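## Task

Flip open the lid of tube A4 in the cooling block until it reaches its lock position or beyond. All other lids must be left in their current state, either open to at least their lock or snapped closed. When finished, each tube must sit fully seated in its own well, not propped up by the lid of a neighbouring tube. Release everything and move the grippers away.

## Robot and tools

Setup. Two arms, left_arm and right_arm, with the cooling block on the table between them. From the robot's side, row A lies to the right and column 1 is the farthest column. Neither the block nor the tubes are fastened, so they can slide or tip. The block has to finish lying flat on the mat. A snapped lid is released by pressing down the tab behind its hinge, and once released it may still sit on its tube, looking closed without being latched. A loose object may occasionally get a brief push from outside.

Frame. Result poses use one shared scene frame: origin on the table top between the arms, +z up, +x out across the table, left_arm on the +y side. The arm names do not refer to image sides. Reported hand positions can be a little wrong, more so at long reach. Arm bases may be tilted, and the mounting plates and the rear metal frame are fixed obstacles that count as part of the nearer arm in "too close" messages.

Gripper. Fingers point along the gripper's own +z axis and close along its y axis. The reported position is the point between the finger pads, roughly 1 cm behind the tips.

Row layout (shared by execute_actions and move). One row is 14 numbers, each in [-1, 1], always covering both arms even if one is idle: dx, dy, dz, rx, ry, rz, opening for left_arm, then the same seven for right_arm. dx..rz are an offset, not a pose: they are expressed in that gripper's own axes and measured from its measured pose at the start of the action (for a call's first action, the last pose a result reported; for move, the pose in the latest result that shows one). Scale: 1.0 equals 0.6 m of translation or 180 degrees of rotation, and rx, ry, rz form a single rotation vector. Opening is absolute, not an offset: +1 is fully open (0.094 m), -1 is closed.

execute_actions(actions): a list of actions run in sequence. Each action is a table of up to 15 rows, one row per control step of 1/30 s; if fewer than 15 rows are given, the last row is held for the remaining steps. Every row is an offset from the action's start pose, not from the row before it. An empty list simply returns state and images.

move(target, speed, blocking): target is one 14-number row as above. Each gripper follows a straight line toward its target and both paths finish together, lasting 0.5 to 10 s; anything longer is cut off at 10 s. speed is the top path speed in m/s (0.002 to 0.5, default 0.25); turning is capped at twice that in rad/s. Paths do not avoid obstacles or the other arm. Grippers lag, stray and may overshoot the speed, particularly with the arm near straight. Faster contact hits harder, and aiming deeper past a contact presses harder. The opening is sent when the move starts. With blocking=false the result arrives after 0.5 s while motion continues; check with wait(0), and call wait or stop before sending new rows or moves.

wait(seconds): 0 to 10 s, arms keep their last command; returns early if a running move ends. stop(): brakes a running move; fast arms need room to slow down; fingers keep moving. zoom_image(camera, region): region is [x0, y0, x1, y1] in pixels of that camera's latest image, at most 504 by 504; cameras are cam_head_left, cam_head_right, cam_high, cam_low, cam_left_wrist, cam_right_wrist (each 672x504). finished_scene(scene): irreversibly ends the given scene; the goal must already hold and stay held.

Controller behaviour. Each step the commanded pose is clamped to within 70 mm and 16 degrees of the measured pose, then reached by damped inverse kinematics, favouring position over orientation. Large offsets can need several actions; after an action the arm only continues to the last clamped pose. Arms often end a centimetre or more short, usually low, and zero offsets can let them drift downward. To hold an arm still, send the correction back to its desired pose in a reply's first call, zeros afterwards, raising the aim if it keeps sagging. Because offsets come from the measured pose, repeating a small offset against something rigid does not push harder, but against something that yields it does. Elbows stop just short of straight. Joint ranges (rad): waist -2.618 to 3.054, shoulder 0.000 to 3.142, elbow 0.000 to 3.142, wrist pitch -1.571 to 1.571, wrist yaw -1.571 to 1.571, wrist roll -2.094 to 2.094.

Gripping. grip_measured uses the same scale as the commanded opening (may be off by about 1 mm). To hold something, command roughly 0.03 below grip_measured; smaller gaps grip more lightly. Pad force tops out near 50 to 62 N, lower for parts under about 2 mm thick.

Results. The state line gives each gripper's end_effector_position (m) and end_effector_quat_wxyz. "Hand target" is the pose each arm is currently driven toward. Calls that ran actions list positions at sampled steps; HELD with an arm label means part of that step was blocked. A move adds a "move:" line with its ending (done, off_target, moving, held, fault) and limits (paced = pose clipped; held = some steps blocked, after which the arm may speed up), plus each gripper's remaining distance; if only one arm is named, the other finished. "pose unreachable" means the clearance check altered that arm's command. Joint torques include offsets, friction and noise. MOTOR HOT appears from 75 °C; at 90 °C the arm is halted for 10 s, at 100 °C it goes limp and falls (OVER-TEMPERATURE FAULT). Camera calibration lines may change per result.

Avoid: knocking anything off the table, dropping or slipping objects, slamming or hard pushes, collisions or pressing between the arms, tipping the block, and leaving grippers touching anything at the end.

Each tool is called as a command line: name --argument value for each argument, lists and objects as JSON in quotes; but a table of rows of numbers goes row by row, as --pt "numbers of a row", without its own name.

## Session

I'll start by looking at the scene.

execute_actions --actions '[]'

Scene clock: 0.00 s.
left_arm: end_effector_position=(+0.1505, +0.0246, +0.2042) grip_measured=+1.000 end_effector_quat_wxyz=(+0.385, -0.289, +0.680, -0.554) | right_arm: end_effector_position=(+0.4358, -0.7015, +0.1482) grip_measured=+1.000 end_effector_quat_wxyz=(-0.039, -0.424, +0.730, -0.535)
Joint positions: left_arm=[-1.141  0.597  0.205  0.272 -0.719 -1.444  0.094] | right_arm=[-0.43   2.115  1.521  0.099  0.468 -1.932  0.094]
Joint velocities: left_arm=[ 0.022 -0.012  0.007 -0.007  0.007 -0.007  0.   ] | right_arm=[ 0.007 -0.012 -0.017  0.022  0.051 -0.022  0.   ]
Joint torques (N m, as the arm reports them, + toward a larger angle): no reading
Motor temperatures (°C, as the motors report them): left_arm=[22 22 22 22 22 21] | right_arm=[21 20 24 22 21 22]
Hand target (left_arm): +0.150, +0.026, +0.202; +0.387, -0.286, +0.685, -0.547
Hand target (right_arm): +0.438, -0.703, +0.168; -0.028, -0.409, +0.725, -0.553

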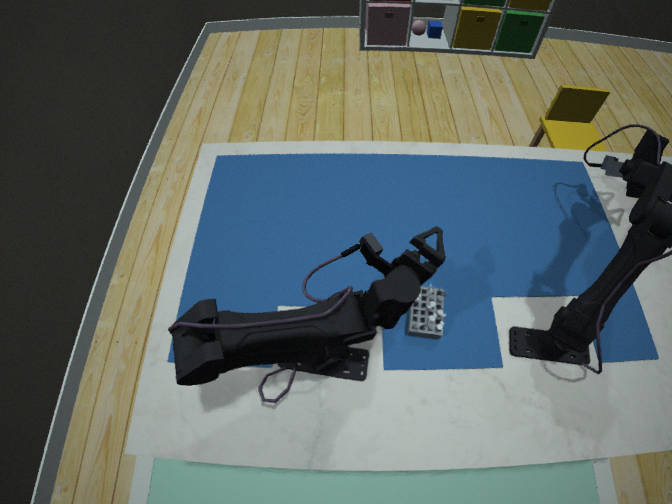

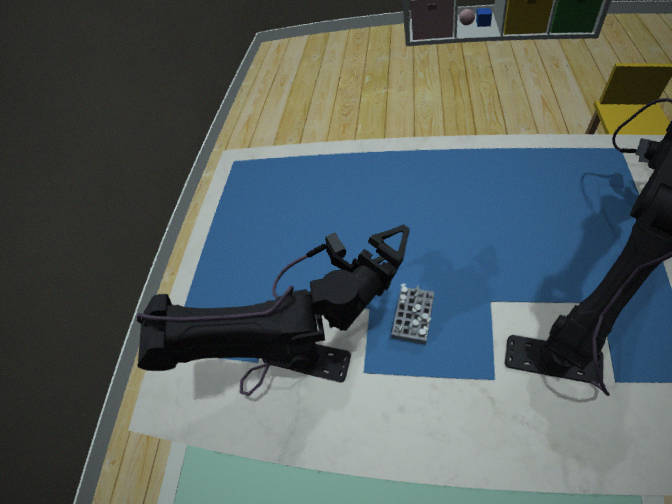

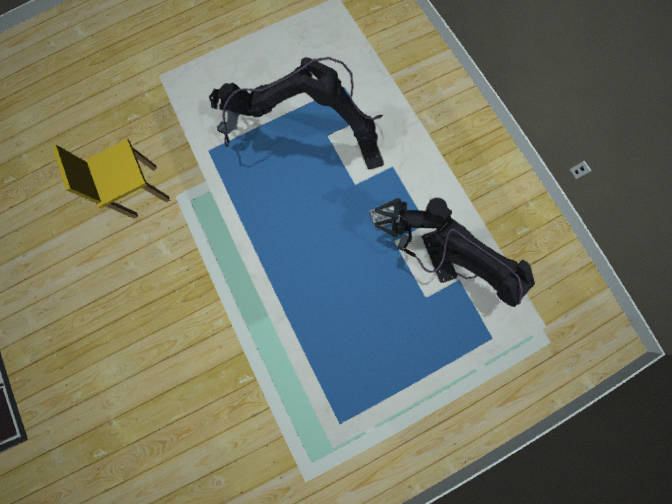

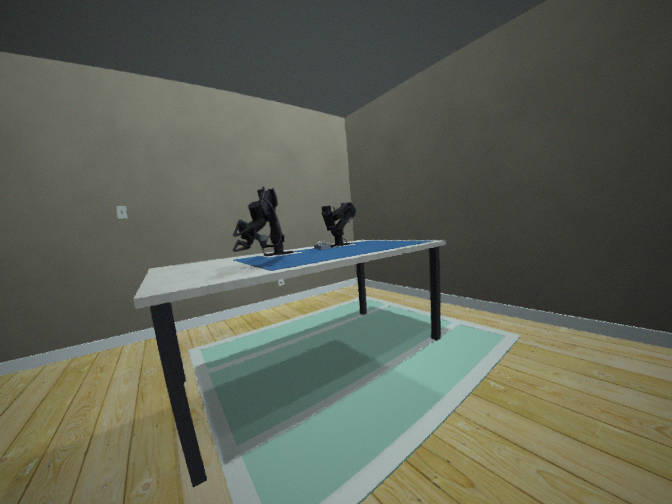

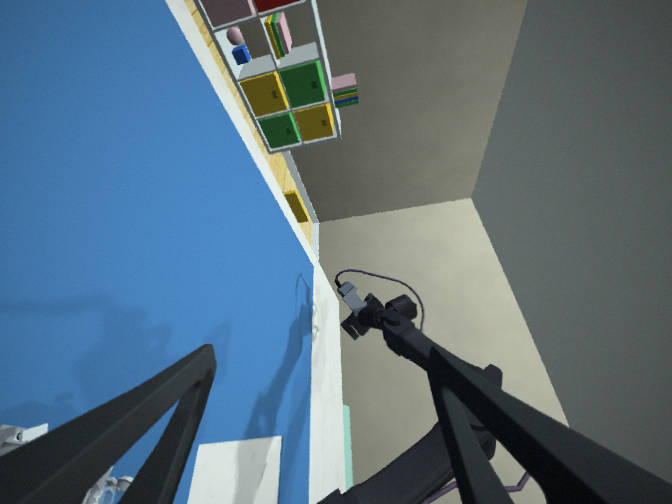

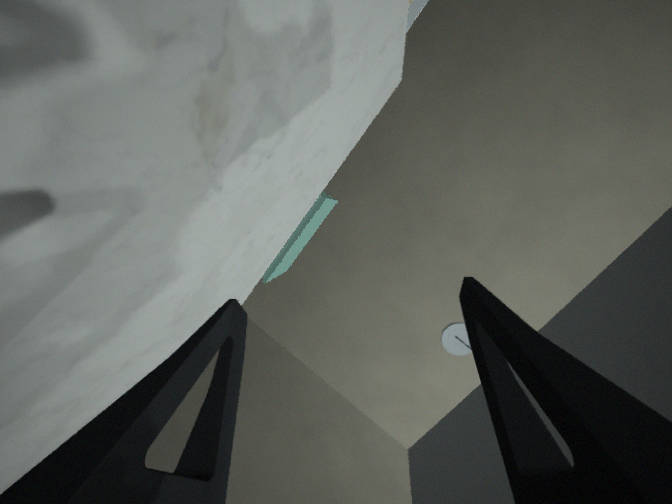

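zoom_image --camera "cam_head_right" --region '[370, 270, 460, 360]'

zoom_image --camera "cam_head_left" --region '[385, 270, 475, 360]'

Region (370, 270, 460, 360) of cam_head_right's 672x504 image, scaled by 5.600, with more detail than that image has.

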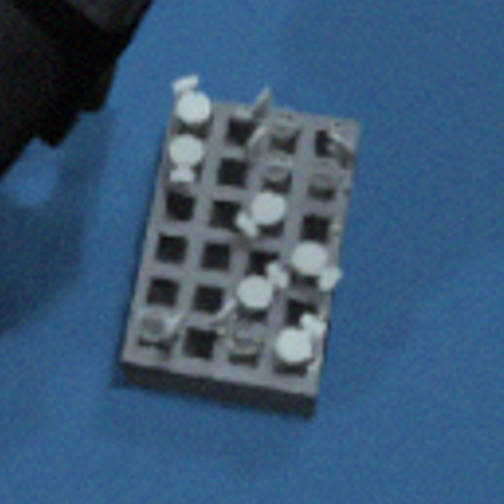

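Region (385, 270, 475, 360) of cam_head_left's 672x504 image, scaled by 5.600, with more detail than that image has.

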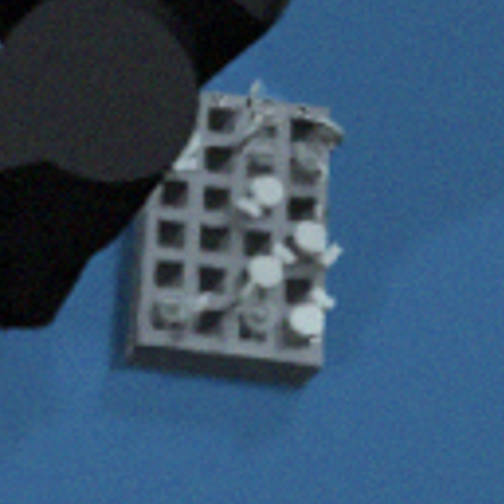

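move --target '[0.154, 0.034, -0.083, -0.396, 0.275, 0.2065, 1, -0.275, 0.343, -0.905, -0.455, 0.159, 0.432, 1]' --speed 0.3

Scene clock: 35.03 s.
left_arm: end_effector_position=(+0.0617, -0.0194, +0.1652) grip_measured=+1.000 end_effector_quat_wxyz=(+0.006, -0.011, +1.000, +0.003) | right_arm: end_effector_position=(+0.1901, -0.1502, +0.1450) grip_measured=+1.000 end_effector_quat_wxyz=(-0.140, +0.326, +0.934, +0.046)
Joint positions: left_arm=[-1.077  1.578  1.461 -1.455 -0.013 -1.241  0.094] | right_arm=[ 0.62   1.603  1.373 -1.477 -0.263  1.108  0.094]
Joint velocities: left_arm=[-0.002  0.002 -0.002 -0.066  0.022  0.037  0.   ] | right_arm=[ 0.007  0.002 -0.007 -0.007  0.007  0.007  0.   ]
Joint torques (N m, as the arm reports them, + toward a larger angle): left_arm=[-0.46 -6.65  8.32  0.21  0.04  0.05] | right_arm=[ 0.5  -8.7   4.41  0.27 -0.15  0.13]
Motor temperatures (°C, as the motors report them): left_arm=[22 22 25 26 22 21] | right_arm=[21 29 27 27 21 22]
Hand target (left_arm): +0.060, -0.021, +0.168; +0.003, -0.006, +1.000, +0.005
Hand target (right_arm): +0.189, -0.148, +0.148; -0.131, +0.327, +0.934, +0.056
Off the commanded pose (left_arm): 0.005 m, 1 deg.
Off the commanded pose (right_arm): 0.005 m, 2 deg.
move: done
camera_calibration (this result's frames):
cam_left_wrist: T_world_to_cam=[[0.0504065, -0.998666, 0.0112112, -0.0238365], [-0.921274, -0.0421599, 0.386623, 0.04366], [-0.385635, -0.0298169, -0.92217, 0.278713], [0, 0, 0, 1]] pos_world=[0.148906, -0.0136536, 0.240408]
cam_right_wrist: T_world_to_cam=[[-0.749215, -0.660559, 0.0483556, 0.0417498], [-0.2854, 0.387862, 0.876419, 0.0129264], [-0.597682, 0.642826, -0.479115, 0.389849], [0, 0, 0, 1]] pos_world=[0.267974, -0.22804, 0.173435]

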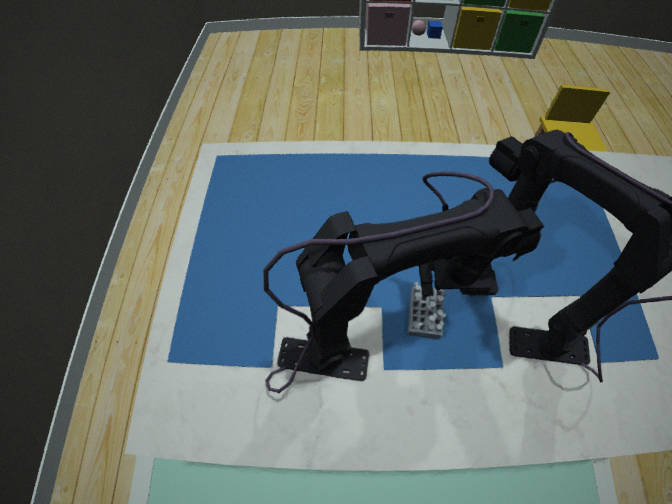

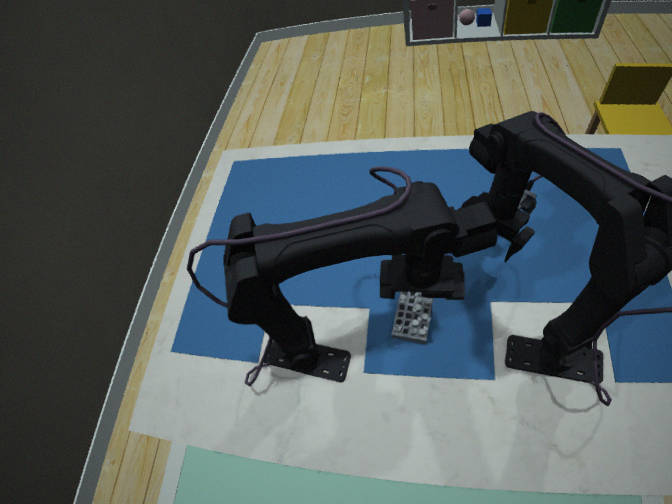

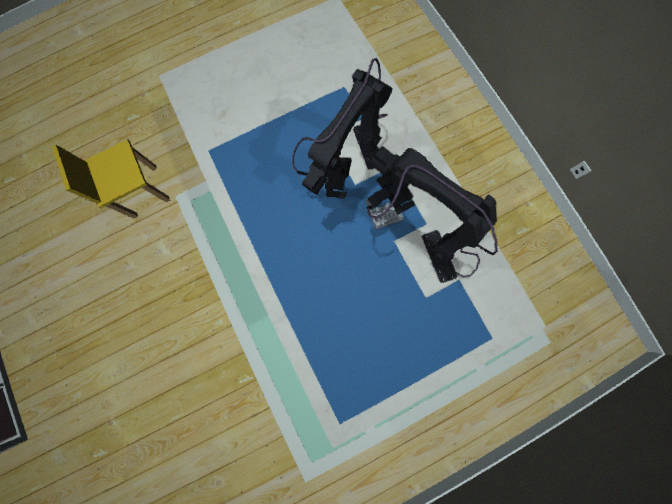

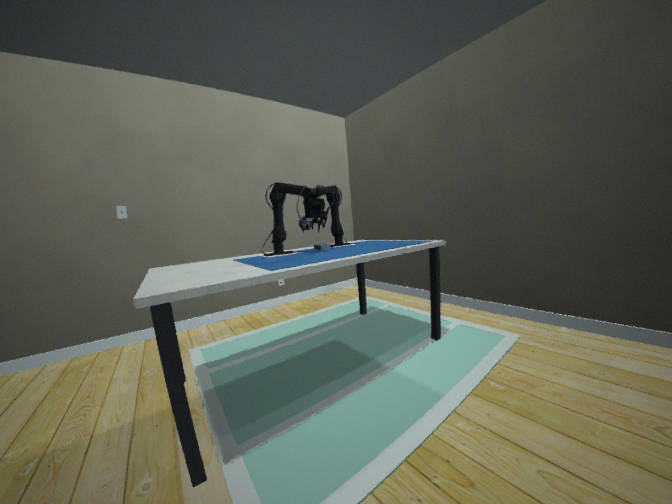

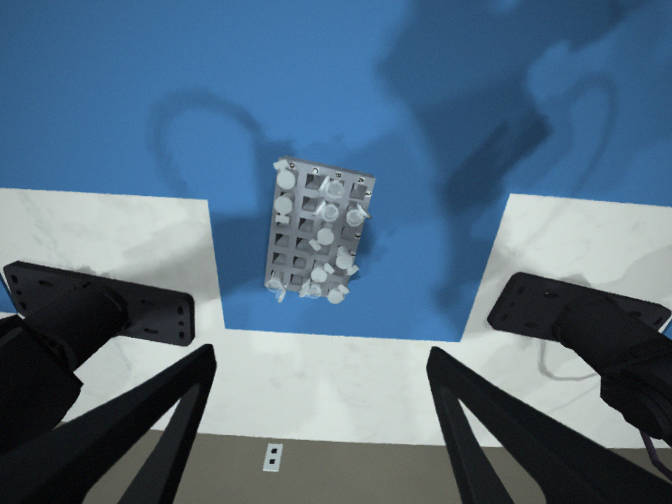

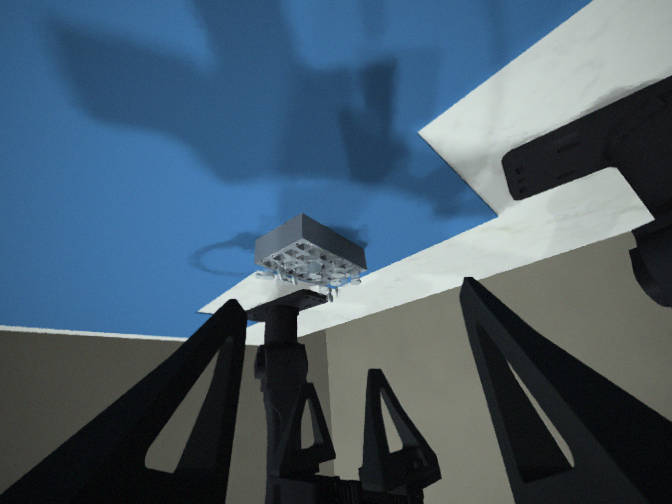

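zoom_image --camera "cam_left_wrist" --region '[245, 150, 405, 310]'

zoom_image --camera "cam_right_wrist" --region '[245, 200, 385, 310]'

Region (245, 150, 405, 310) of cam_left_wrist's 672x504 image, scaled by 3.150, with more detail than that image has.

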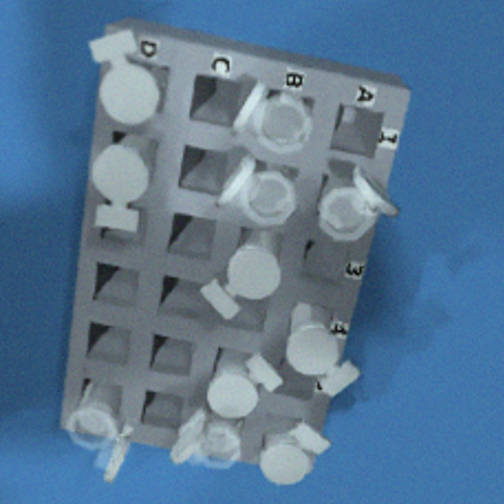

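Region (245, 200, 385, 310) of cam_right_wrist's 672x504 image, scaled by 3.600, with more detail than that image has; it fills the top 396 rows of this view, and the rest is white.

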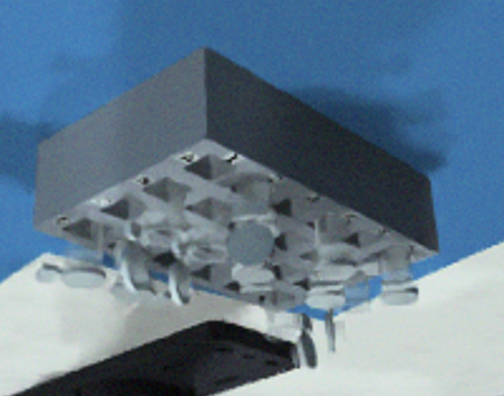

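zoom_image --camera "cam_right_wrist" --region '[300, 240, 372, 300]'

zoom_image --camera "cam_right_wrist" --region '[260, 350, 460, 504]'

Region (300, 240, 372, 300) of cam_right_wrist's 672x504 image, scaled by 7.000, with more detail than that image has.

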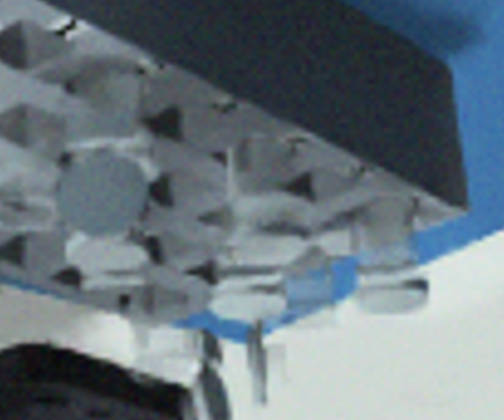

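Region (260, 350, 460, 504) of cam_right_wrist's 672x504 image, scaled by 2.520, with more detail than that image has; it fills the top 388 rows of this view, and the rest is white.

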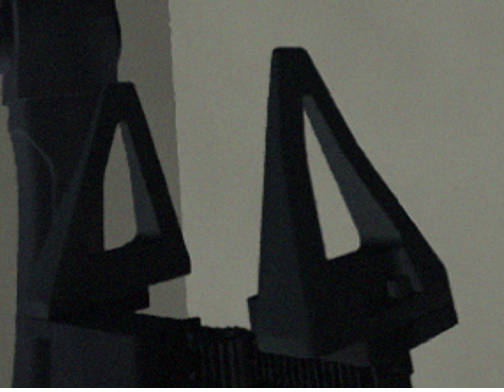

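move --target '[-0.102, 0.23, 0.042, 0, 0, 0, -1, 0.08, 0.013, 0.05, -0.172, -0.1005, 0.0075, -0.53]' --speed 0.3

Scene clock: 61.63 s.
left_arm: end_effector_position=(+0.1235, +0.1161, +0.1438) grip_measured=-0.989 end_effector_quat_wxyz=(+0.007, -0.010, +1.000, +0.008) | right_arm: end_effector_position=(+0.1477, -0.1102, +0.1314) grip_measured=-0.529 end_effector_quat_wxyz=(+0.078, +0.369, +0.896, +0.235)
Joint positions: left_arm=[-0.524  1.288  1.127 -1.409 -0.022 -0.686  0.001] | right_arm=[ 1.043  1.003  0.796 -0.865  0.008  1.656  0.022]
Joint velocities: left_arm=[-0.007 -0.002  0.007 -0.051  0.022 -0.022 -0.   ] | right_arm=[-0.007 -0.012 -0.012 -0.081  0.007 -0.051 -0.001]
Joint torques (N m, as the arm reports them, + toward a larger angle): left_arm=[ 0.71 -6.28  5.09  0.35 -0.06  0.08] | right_arm=[ 0.53 -3.4   5.5   1.34  0.21 -0.03]
Motor temperatures (°C, as the motors report them): left_arm=[22 24 25 24 22 21] | right_arm=[21 26 26 25 21 22]
Hand target (left_arm): +0.122, +0.120, +0.143; +0.011, -0.011, +1.000, +0.006
Hand target (right_arm): +0.150, -0.110, +0.134; +0.089, +0.368, +0.893, +0.245
Off the commanded pose (left_arm): 0.006 m, 1 deg.
Off the commanded pose (right_arm): 0.005 m, 2 deg.
move: done
camera_calibration (this result's frames):
cam_left_wrist: T_world_to_cam=[[0.047802, -0.998857, 0.000698722, 0.110486], [-0.922481, -0.0438787, 0.38354, 0.115321], [-0.383071, -0.0189785, -0.923524, 0.285453], [0, 0, 0, 1]] pos_world=[0.210449, 0.120837, 0.219315]
cam_right_wrist: T_world_to_cam=[[-0.739772, -0.47825, -0.473302, 0.12428], [-0.64582, 0.307284, 0.698922, 0.0649369], [-0.188821, 0.822711, -0.536183, 0.299215], [0, 0, 0, 1]] pos_world=[0.190374, -0.206685, 0.17387]

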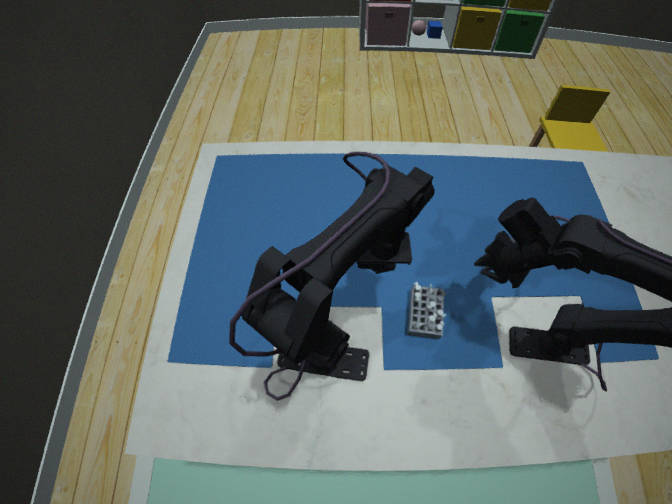

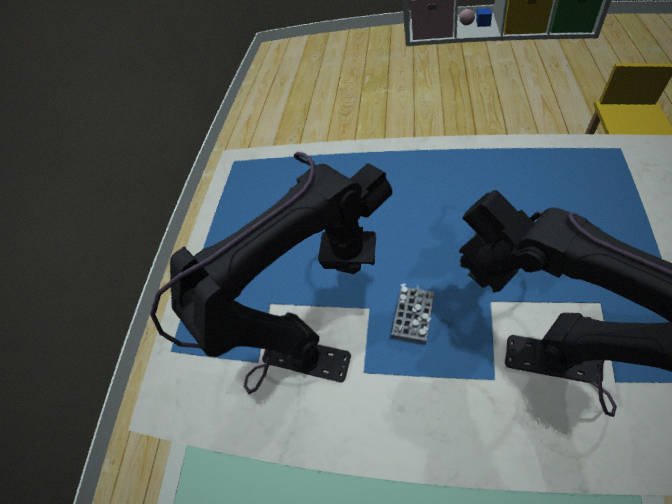

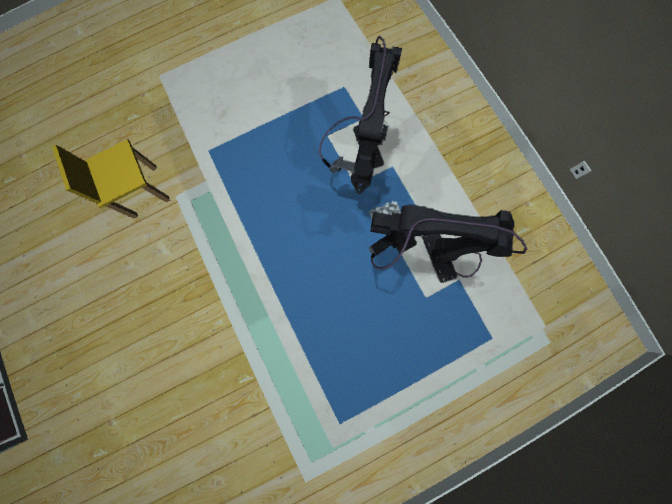

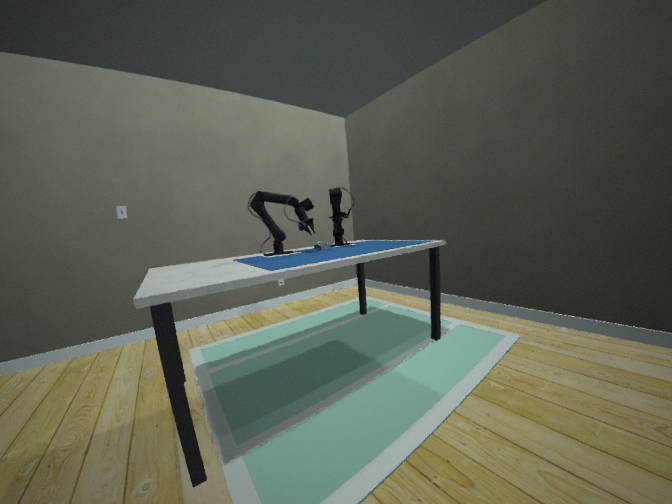

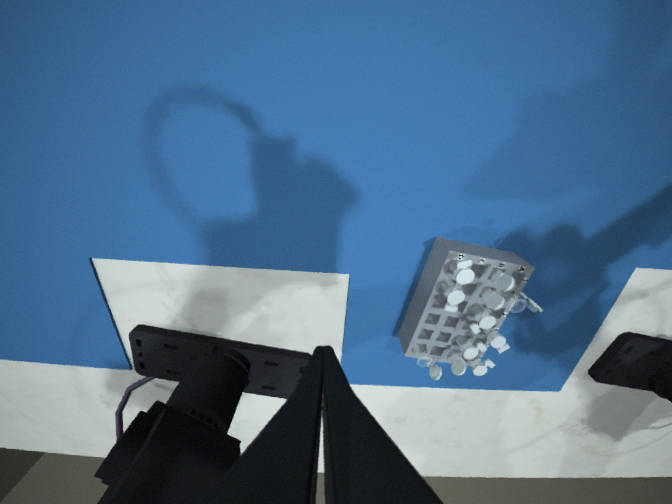

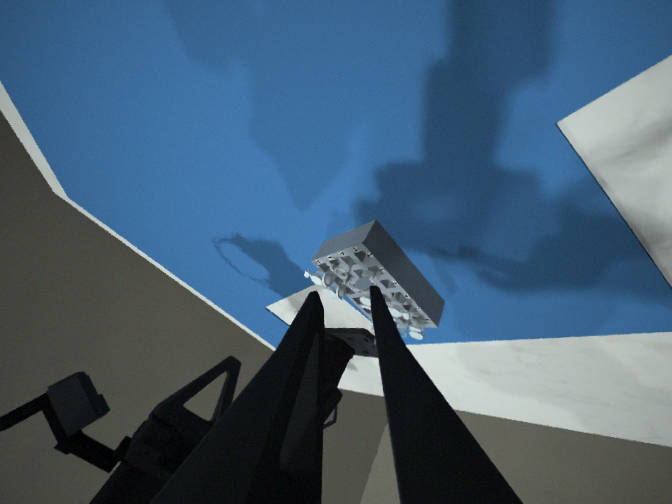

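move --target '[0, 0, 0, 0, 0, 0, -1, 0.189, -0.047, 0.054, -0.007, 0.013, -0.045, -0.53]' --speed 0.2

Scene clock: 68.90 s.
left_arm: end_effector_position=(+0.1236, +0.1161, +0.1438) grip_measured=-0.989 end_effector_quat_wxyz=(+0.008, -0.009, +1.000, +0.008) | right_arm: end_effector_position=(+0.0538, -0.0376, +0.0952) grip_measured=-0.529 end_effector_quat_wxyz=(+0.061, +0.301, +0.920, +0.245)
Joint positions: left_arm=[-0.524  1.288  1.127 -1.409 -0.022 -0.684  0.001] | right_arm=[ 1.63   1.147  0.725 -0.683  0.215  2.045  0.022]
Joint velocities: left_arm=[-0.012 -0.017  0.002  0.007 -0.066 -0.022  0.   ] | right_arm=[-0.002 -0.002 -0.017  0.007 -0.037 -0.037 -0.001]
Joint torques (N m, as the arm reports them, + toward a larger angle): left_arm=[-0.05 -4.57  6.61  0.31 -0.04 -0.01] | right_arm=[ 0.56 -2.3   5.63  1.23  0.26  0.  ]
Motor temperatures (°C, as the motors report them): left_arm=[22 24 25 24 22 21] | right_arm=[21 24 26 25 21 22]
Hand target (left_arm): +0.124, +0.116, +0.144; +0.007, -0.010, +1.000, +0.008
Hand target (right_arm): +0.056, -0.037, +0.093; +0.070, +0.301, +0.919, +0.247
Off the commanded pose (left_arm): 0.000 m, 0 deg.
Off the commanded pose (right_arm): 0.006 m, 2 deg.
move: done
camera_calibration (this result's frames):
cam_left_wrist: T_world_to_cam=[[0.046278, -0.998928, 0.000924683, 0.110588], [-0.922653, -0.0423895, 0.383295, 0.115271], [-0.382845, -0.0185913, -0.923626, 0.285422], [0, 0, 0, 1]] pos_world=[0.21051, 0.120662, 0.219339]
cam_right_wrist: T_world_to_cam=[[-0.658901, -0.577968, -0.481459, 0.0650615], [-0.687041, 0.201762, 0.698045, 0.00557351], [-0.306307, 0.790724, -0.530029, 0.206871], [0, 0, 0, 1]] pos_world=[0.110064, -0.127099, 0.137082]

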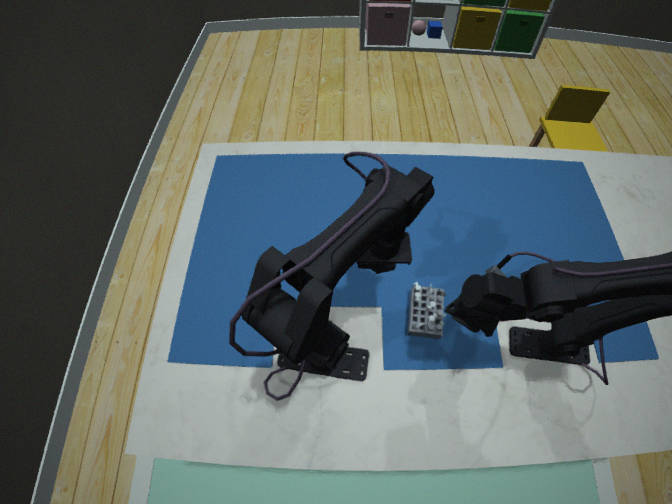

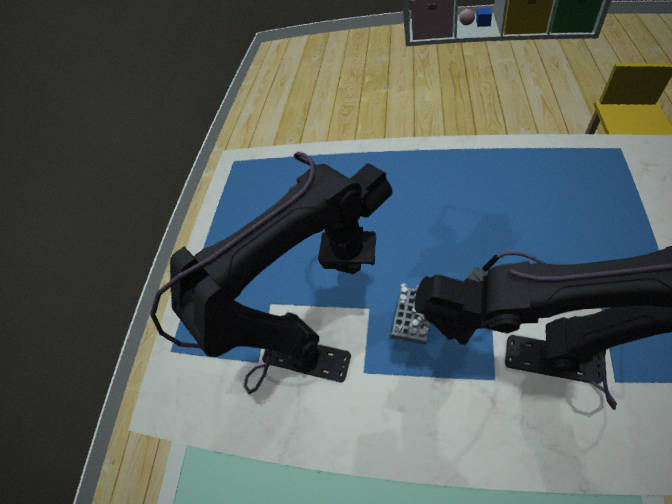

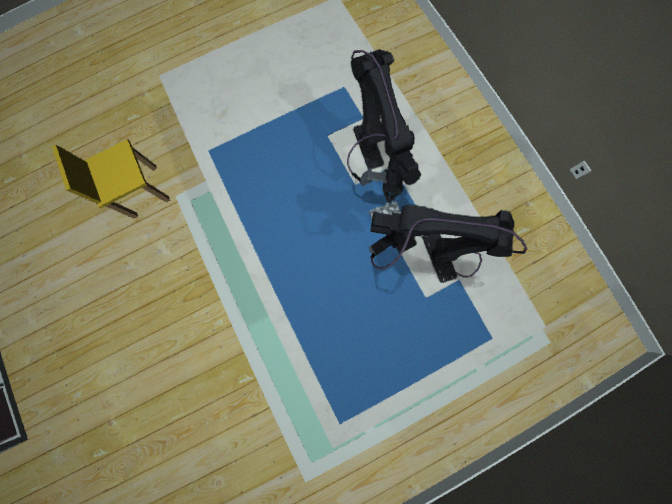

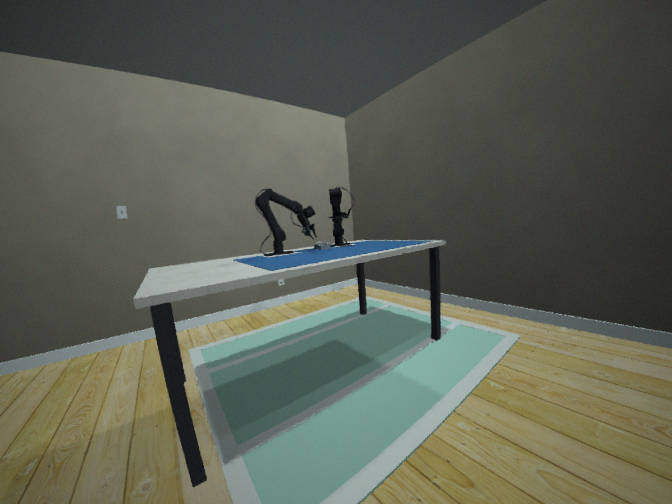

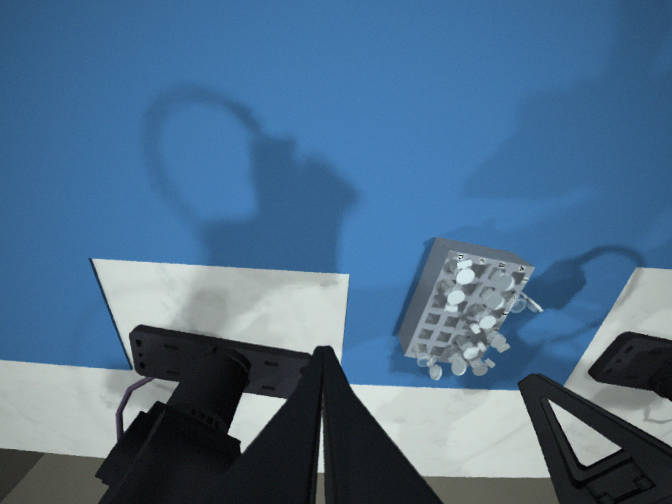

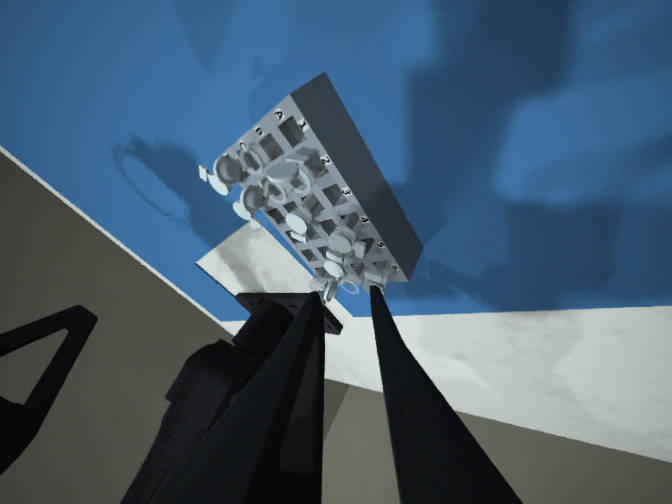

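zoom_image --camera "cam_right_wrist" --region '[270, 180, 430, 320]'

zoom_image --camera "cam_left_wrist" --region '[430, 270, 590, 430]'

Region (270, 180, 430, 320) of cam_right_wrist's 672x504 image, scaled by 3.150, with more detail than that image has; it fills the top 441 rows of this view, and the rest is white.

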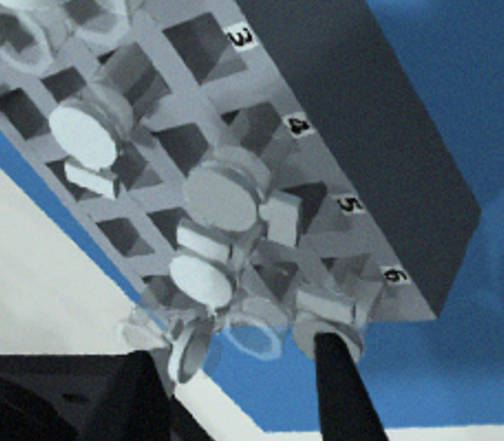

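Region (430, 270, 590, 430) of cam_left_wrist's 672x504 image, scaled by 3.150, with more detail than that image has.

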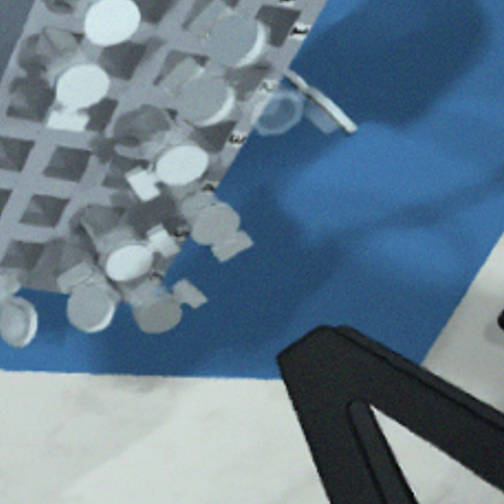

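move --target '[0, 0, 0, 0, 0, 0, -1, -0.004, 0.006, 0.027, 0, 0, 0, -0.53]' --speed 0.05

Scene clock: 83.40 s.
left_arm: end_effector_position=(+0.1236, +0.1161, +0.1438) grip_measured=-0.989 end_effector_quat_wxyz=(+0.008, -0.009, +1.000, +0.008) | right_arm: end_effector_position=(+0.0587, -0.0297, +0.0862) grip_measured=-0.529 end_effector_quat_wxyz=(+0.056, +0.303, +0.919, +0.245)
Joint positions: left_arm=[-0.524  1.288  1.127 -1.409 -0.022 -0.684  0.001] | right_arm=[ 1.603  1.19   0.713 -0.621  0.194  2.026  0.022]
Joint velocities: left_arm=[ 0.007  0.012 -0.007  0.007 -0.037 -0.139 -0.001] | right_arm=[-0.012 -0.002 -0.012  0.022 -0.007 -0.007  0.   ]
Joint torques (N m, as the arm reports them, + toward a larger angle): left_arm=[-0.04 -4.58  6.6   0.31 -0.04  0.  ] | right_arm=[-0.57 -2.69  5.42  1.22  0.24 -0.14]
Motor temperatures (°C, as the motors report them): left_arm=[22 23 25 23 22 21] | right_arm=[21 23 26 26 22 22]
Hand target (left_arm): +0.124, +0.116, +0.144; +0.008, -0.009, +1.000, +0.008
Hand target (right_arm): +0.062, -0.030, +0.083; +0.061, +0.301, +0.920, +0.244
Off the commanded pose (left_arm): 0.000 m, 0 deg.
Off the commanded pose (right_arm): 0.005 m, 1 deg.
move: done
camera_calibration (this result's frames):
cam_left_wrist: T_world_to_cam=[[0.046278, -0.998928, 0.000924683, 0.110588], [-0.922653, -0.0423895, 0.383295, 0.115271], [-0.382845, -0.0185913, -0.923626, 0.285422], [0, 0, 0, 1]] pos_world=[0.21051, 0.120662, 0.219339]
cam_right_wrist: T_world_to_cam=[[-0.664288, -0.5748, -0.477835, 0.0686424], [-0.680117, 0.199589, 0.705411, 0.0125312], [-0.3101, 0.79358, -0.523516, 0.197097], [0, 0, 0, 1]] pos_world=[0.115241, -0.119458, 0.127143]

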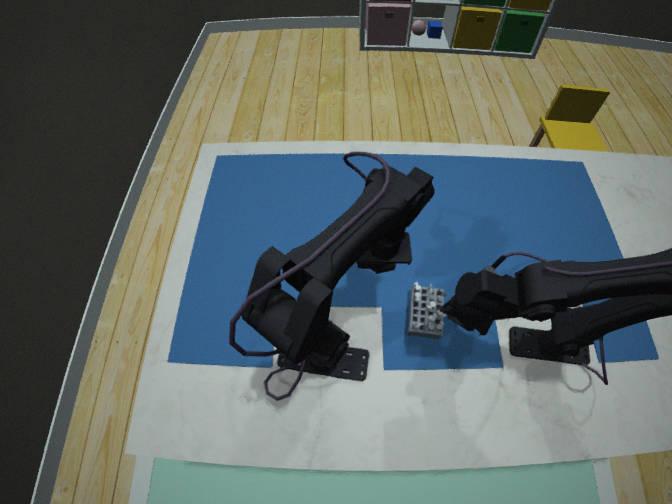

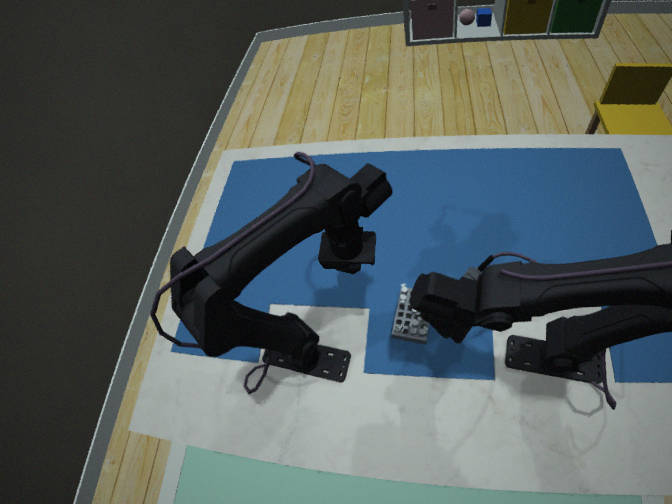

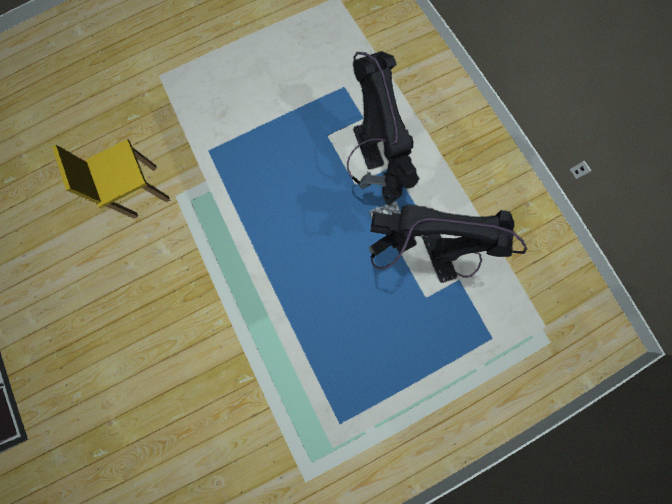

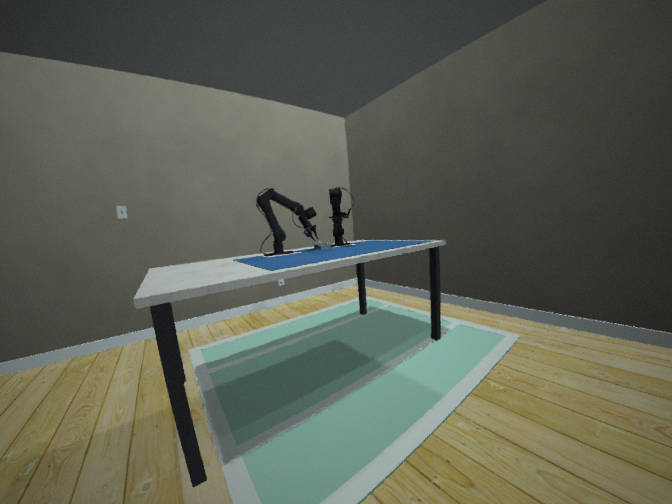

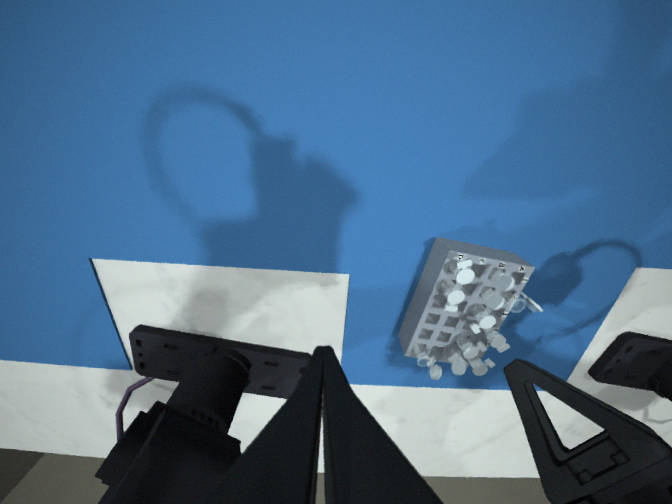

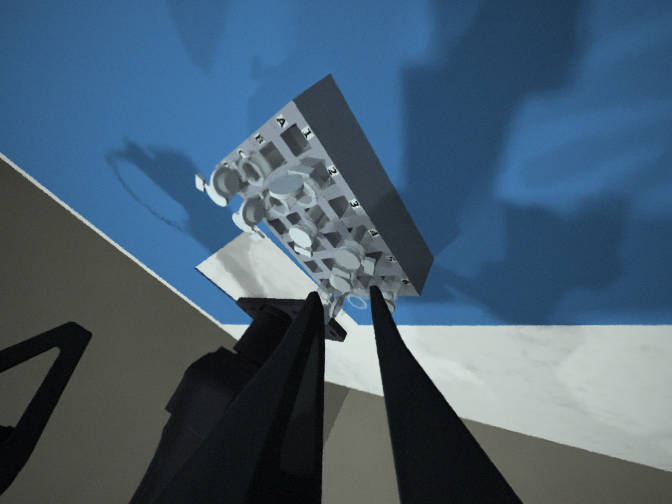

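zoom_image --camera "cam_right_wrist" --region '[290, 210, 430, 330]'

zoom_image --camera "cam_left_wrist" --region '[450, 300, 570, 420]'

Region (290, 210, 430, 330) of cam_right_wrist's 672x504 image, scaled by 3.600, with more detail than that image has; it fills the top 432 rows of this view, and the rest is white.

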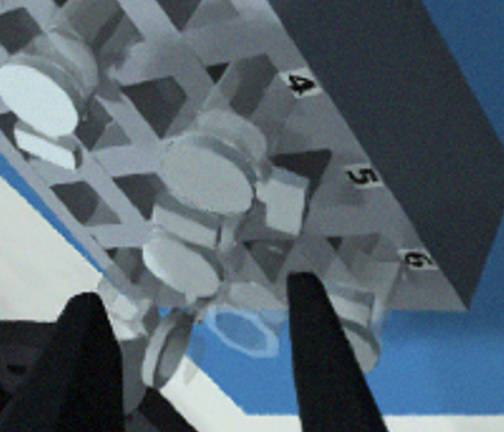

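Region (450, 300, 570, 420) of cam_left_wrist's 672x504 image, scaled by 4.200, with more detail than that image has.

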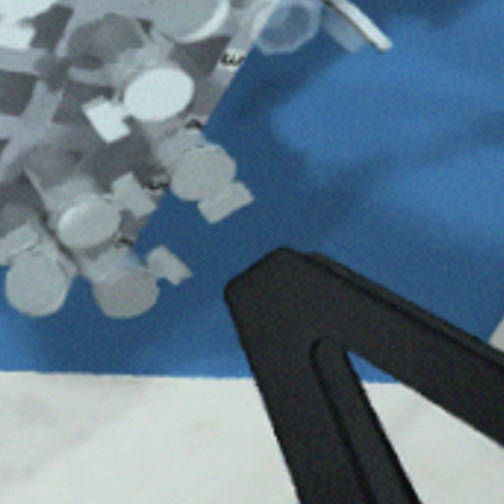

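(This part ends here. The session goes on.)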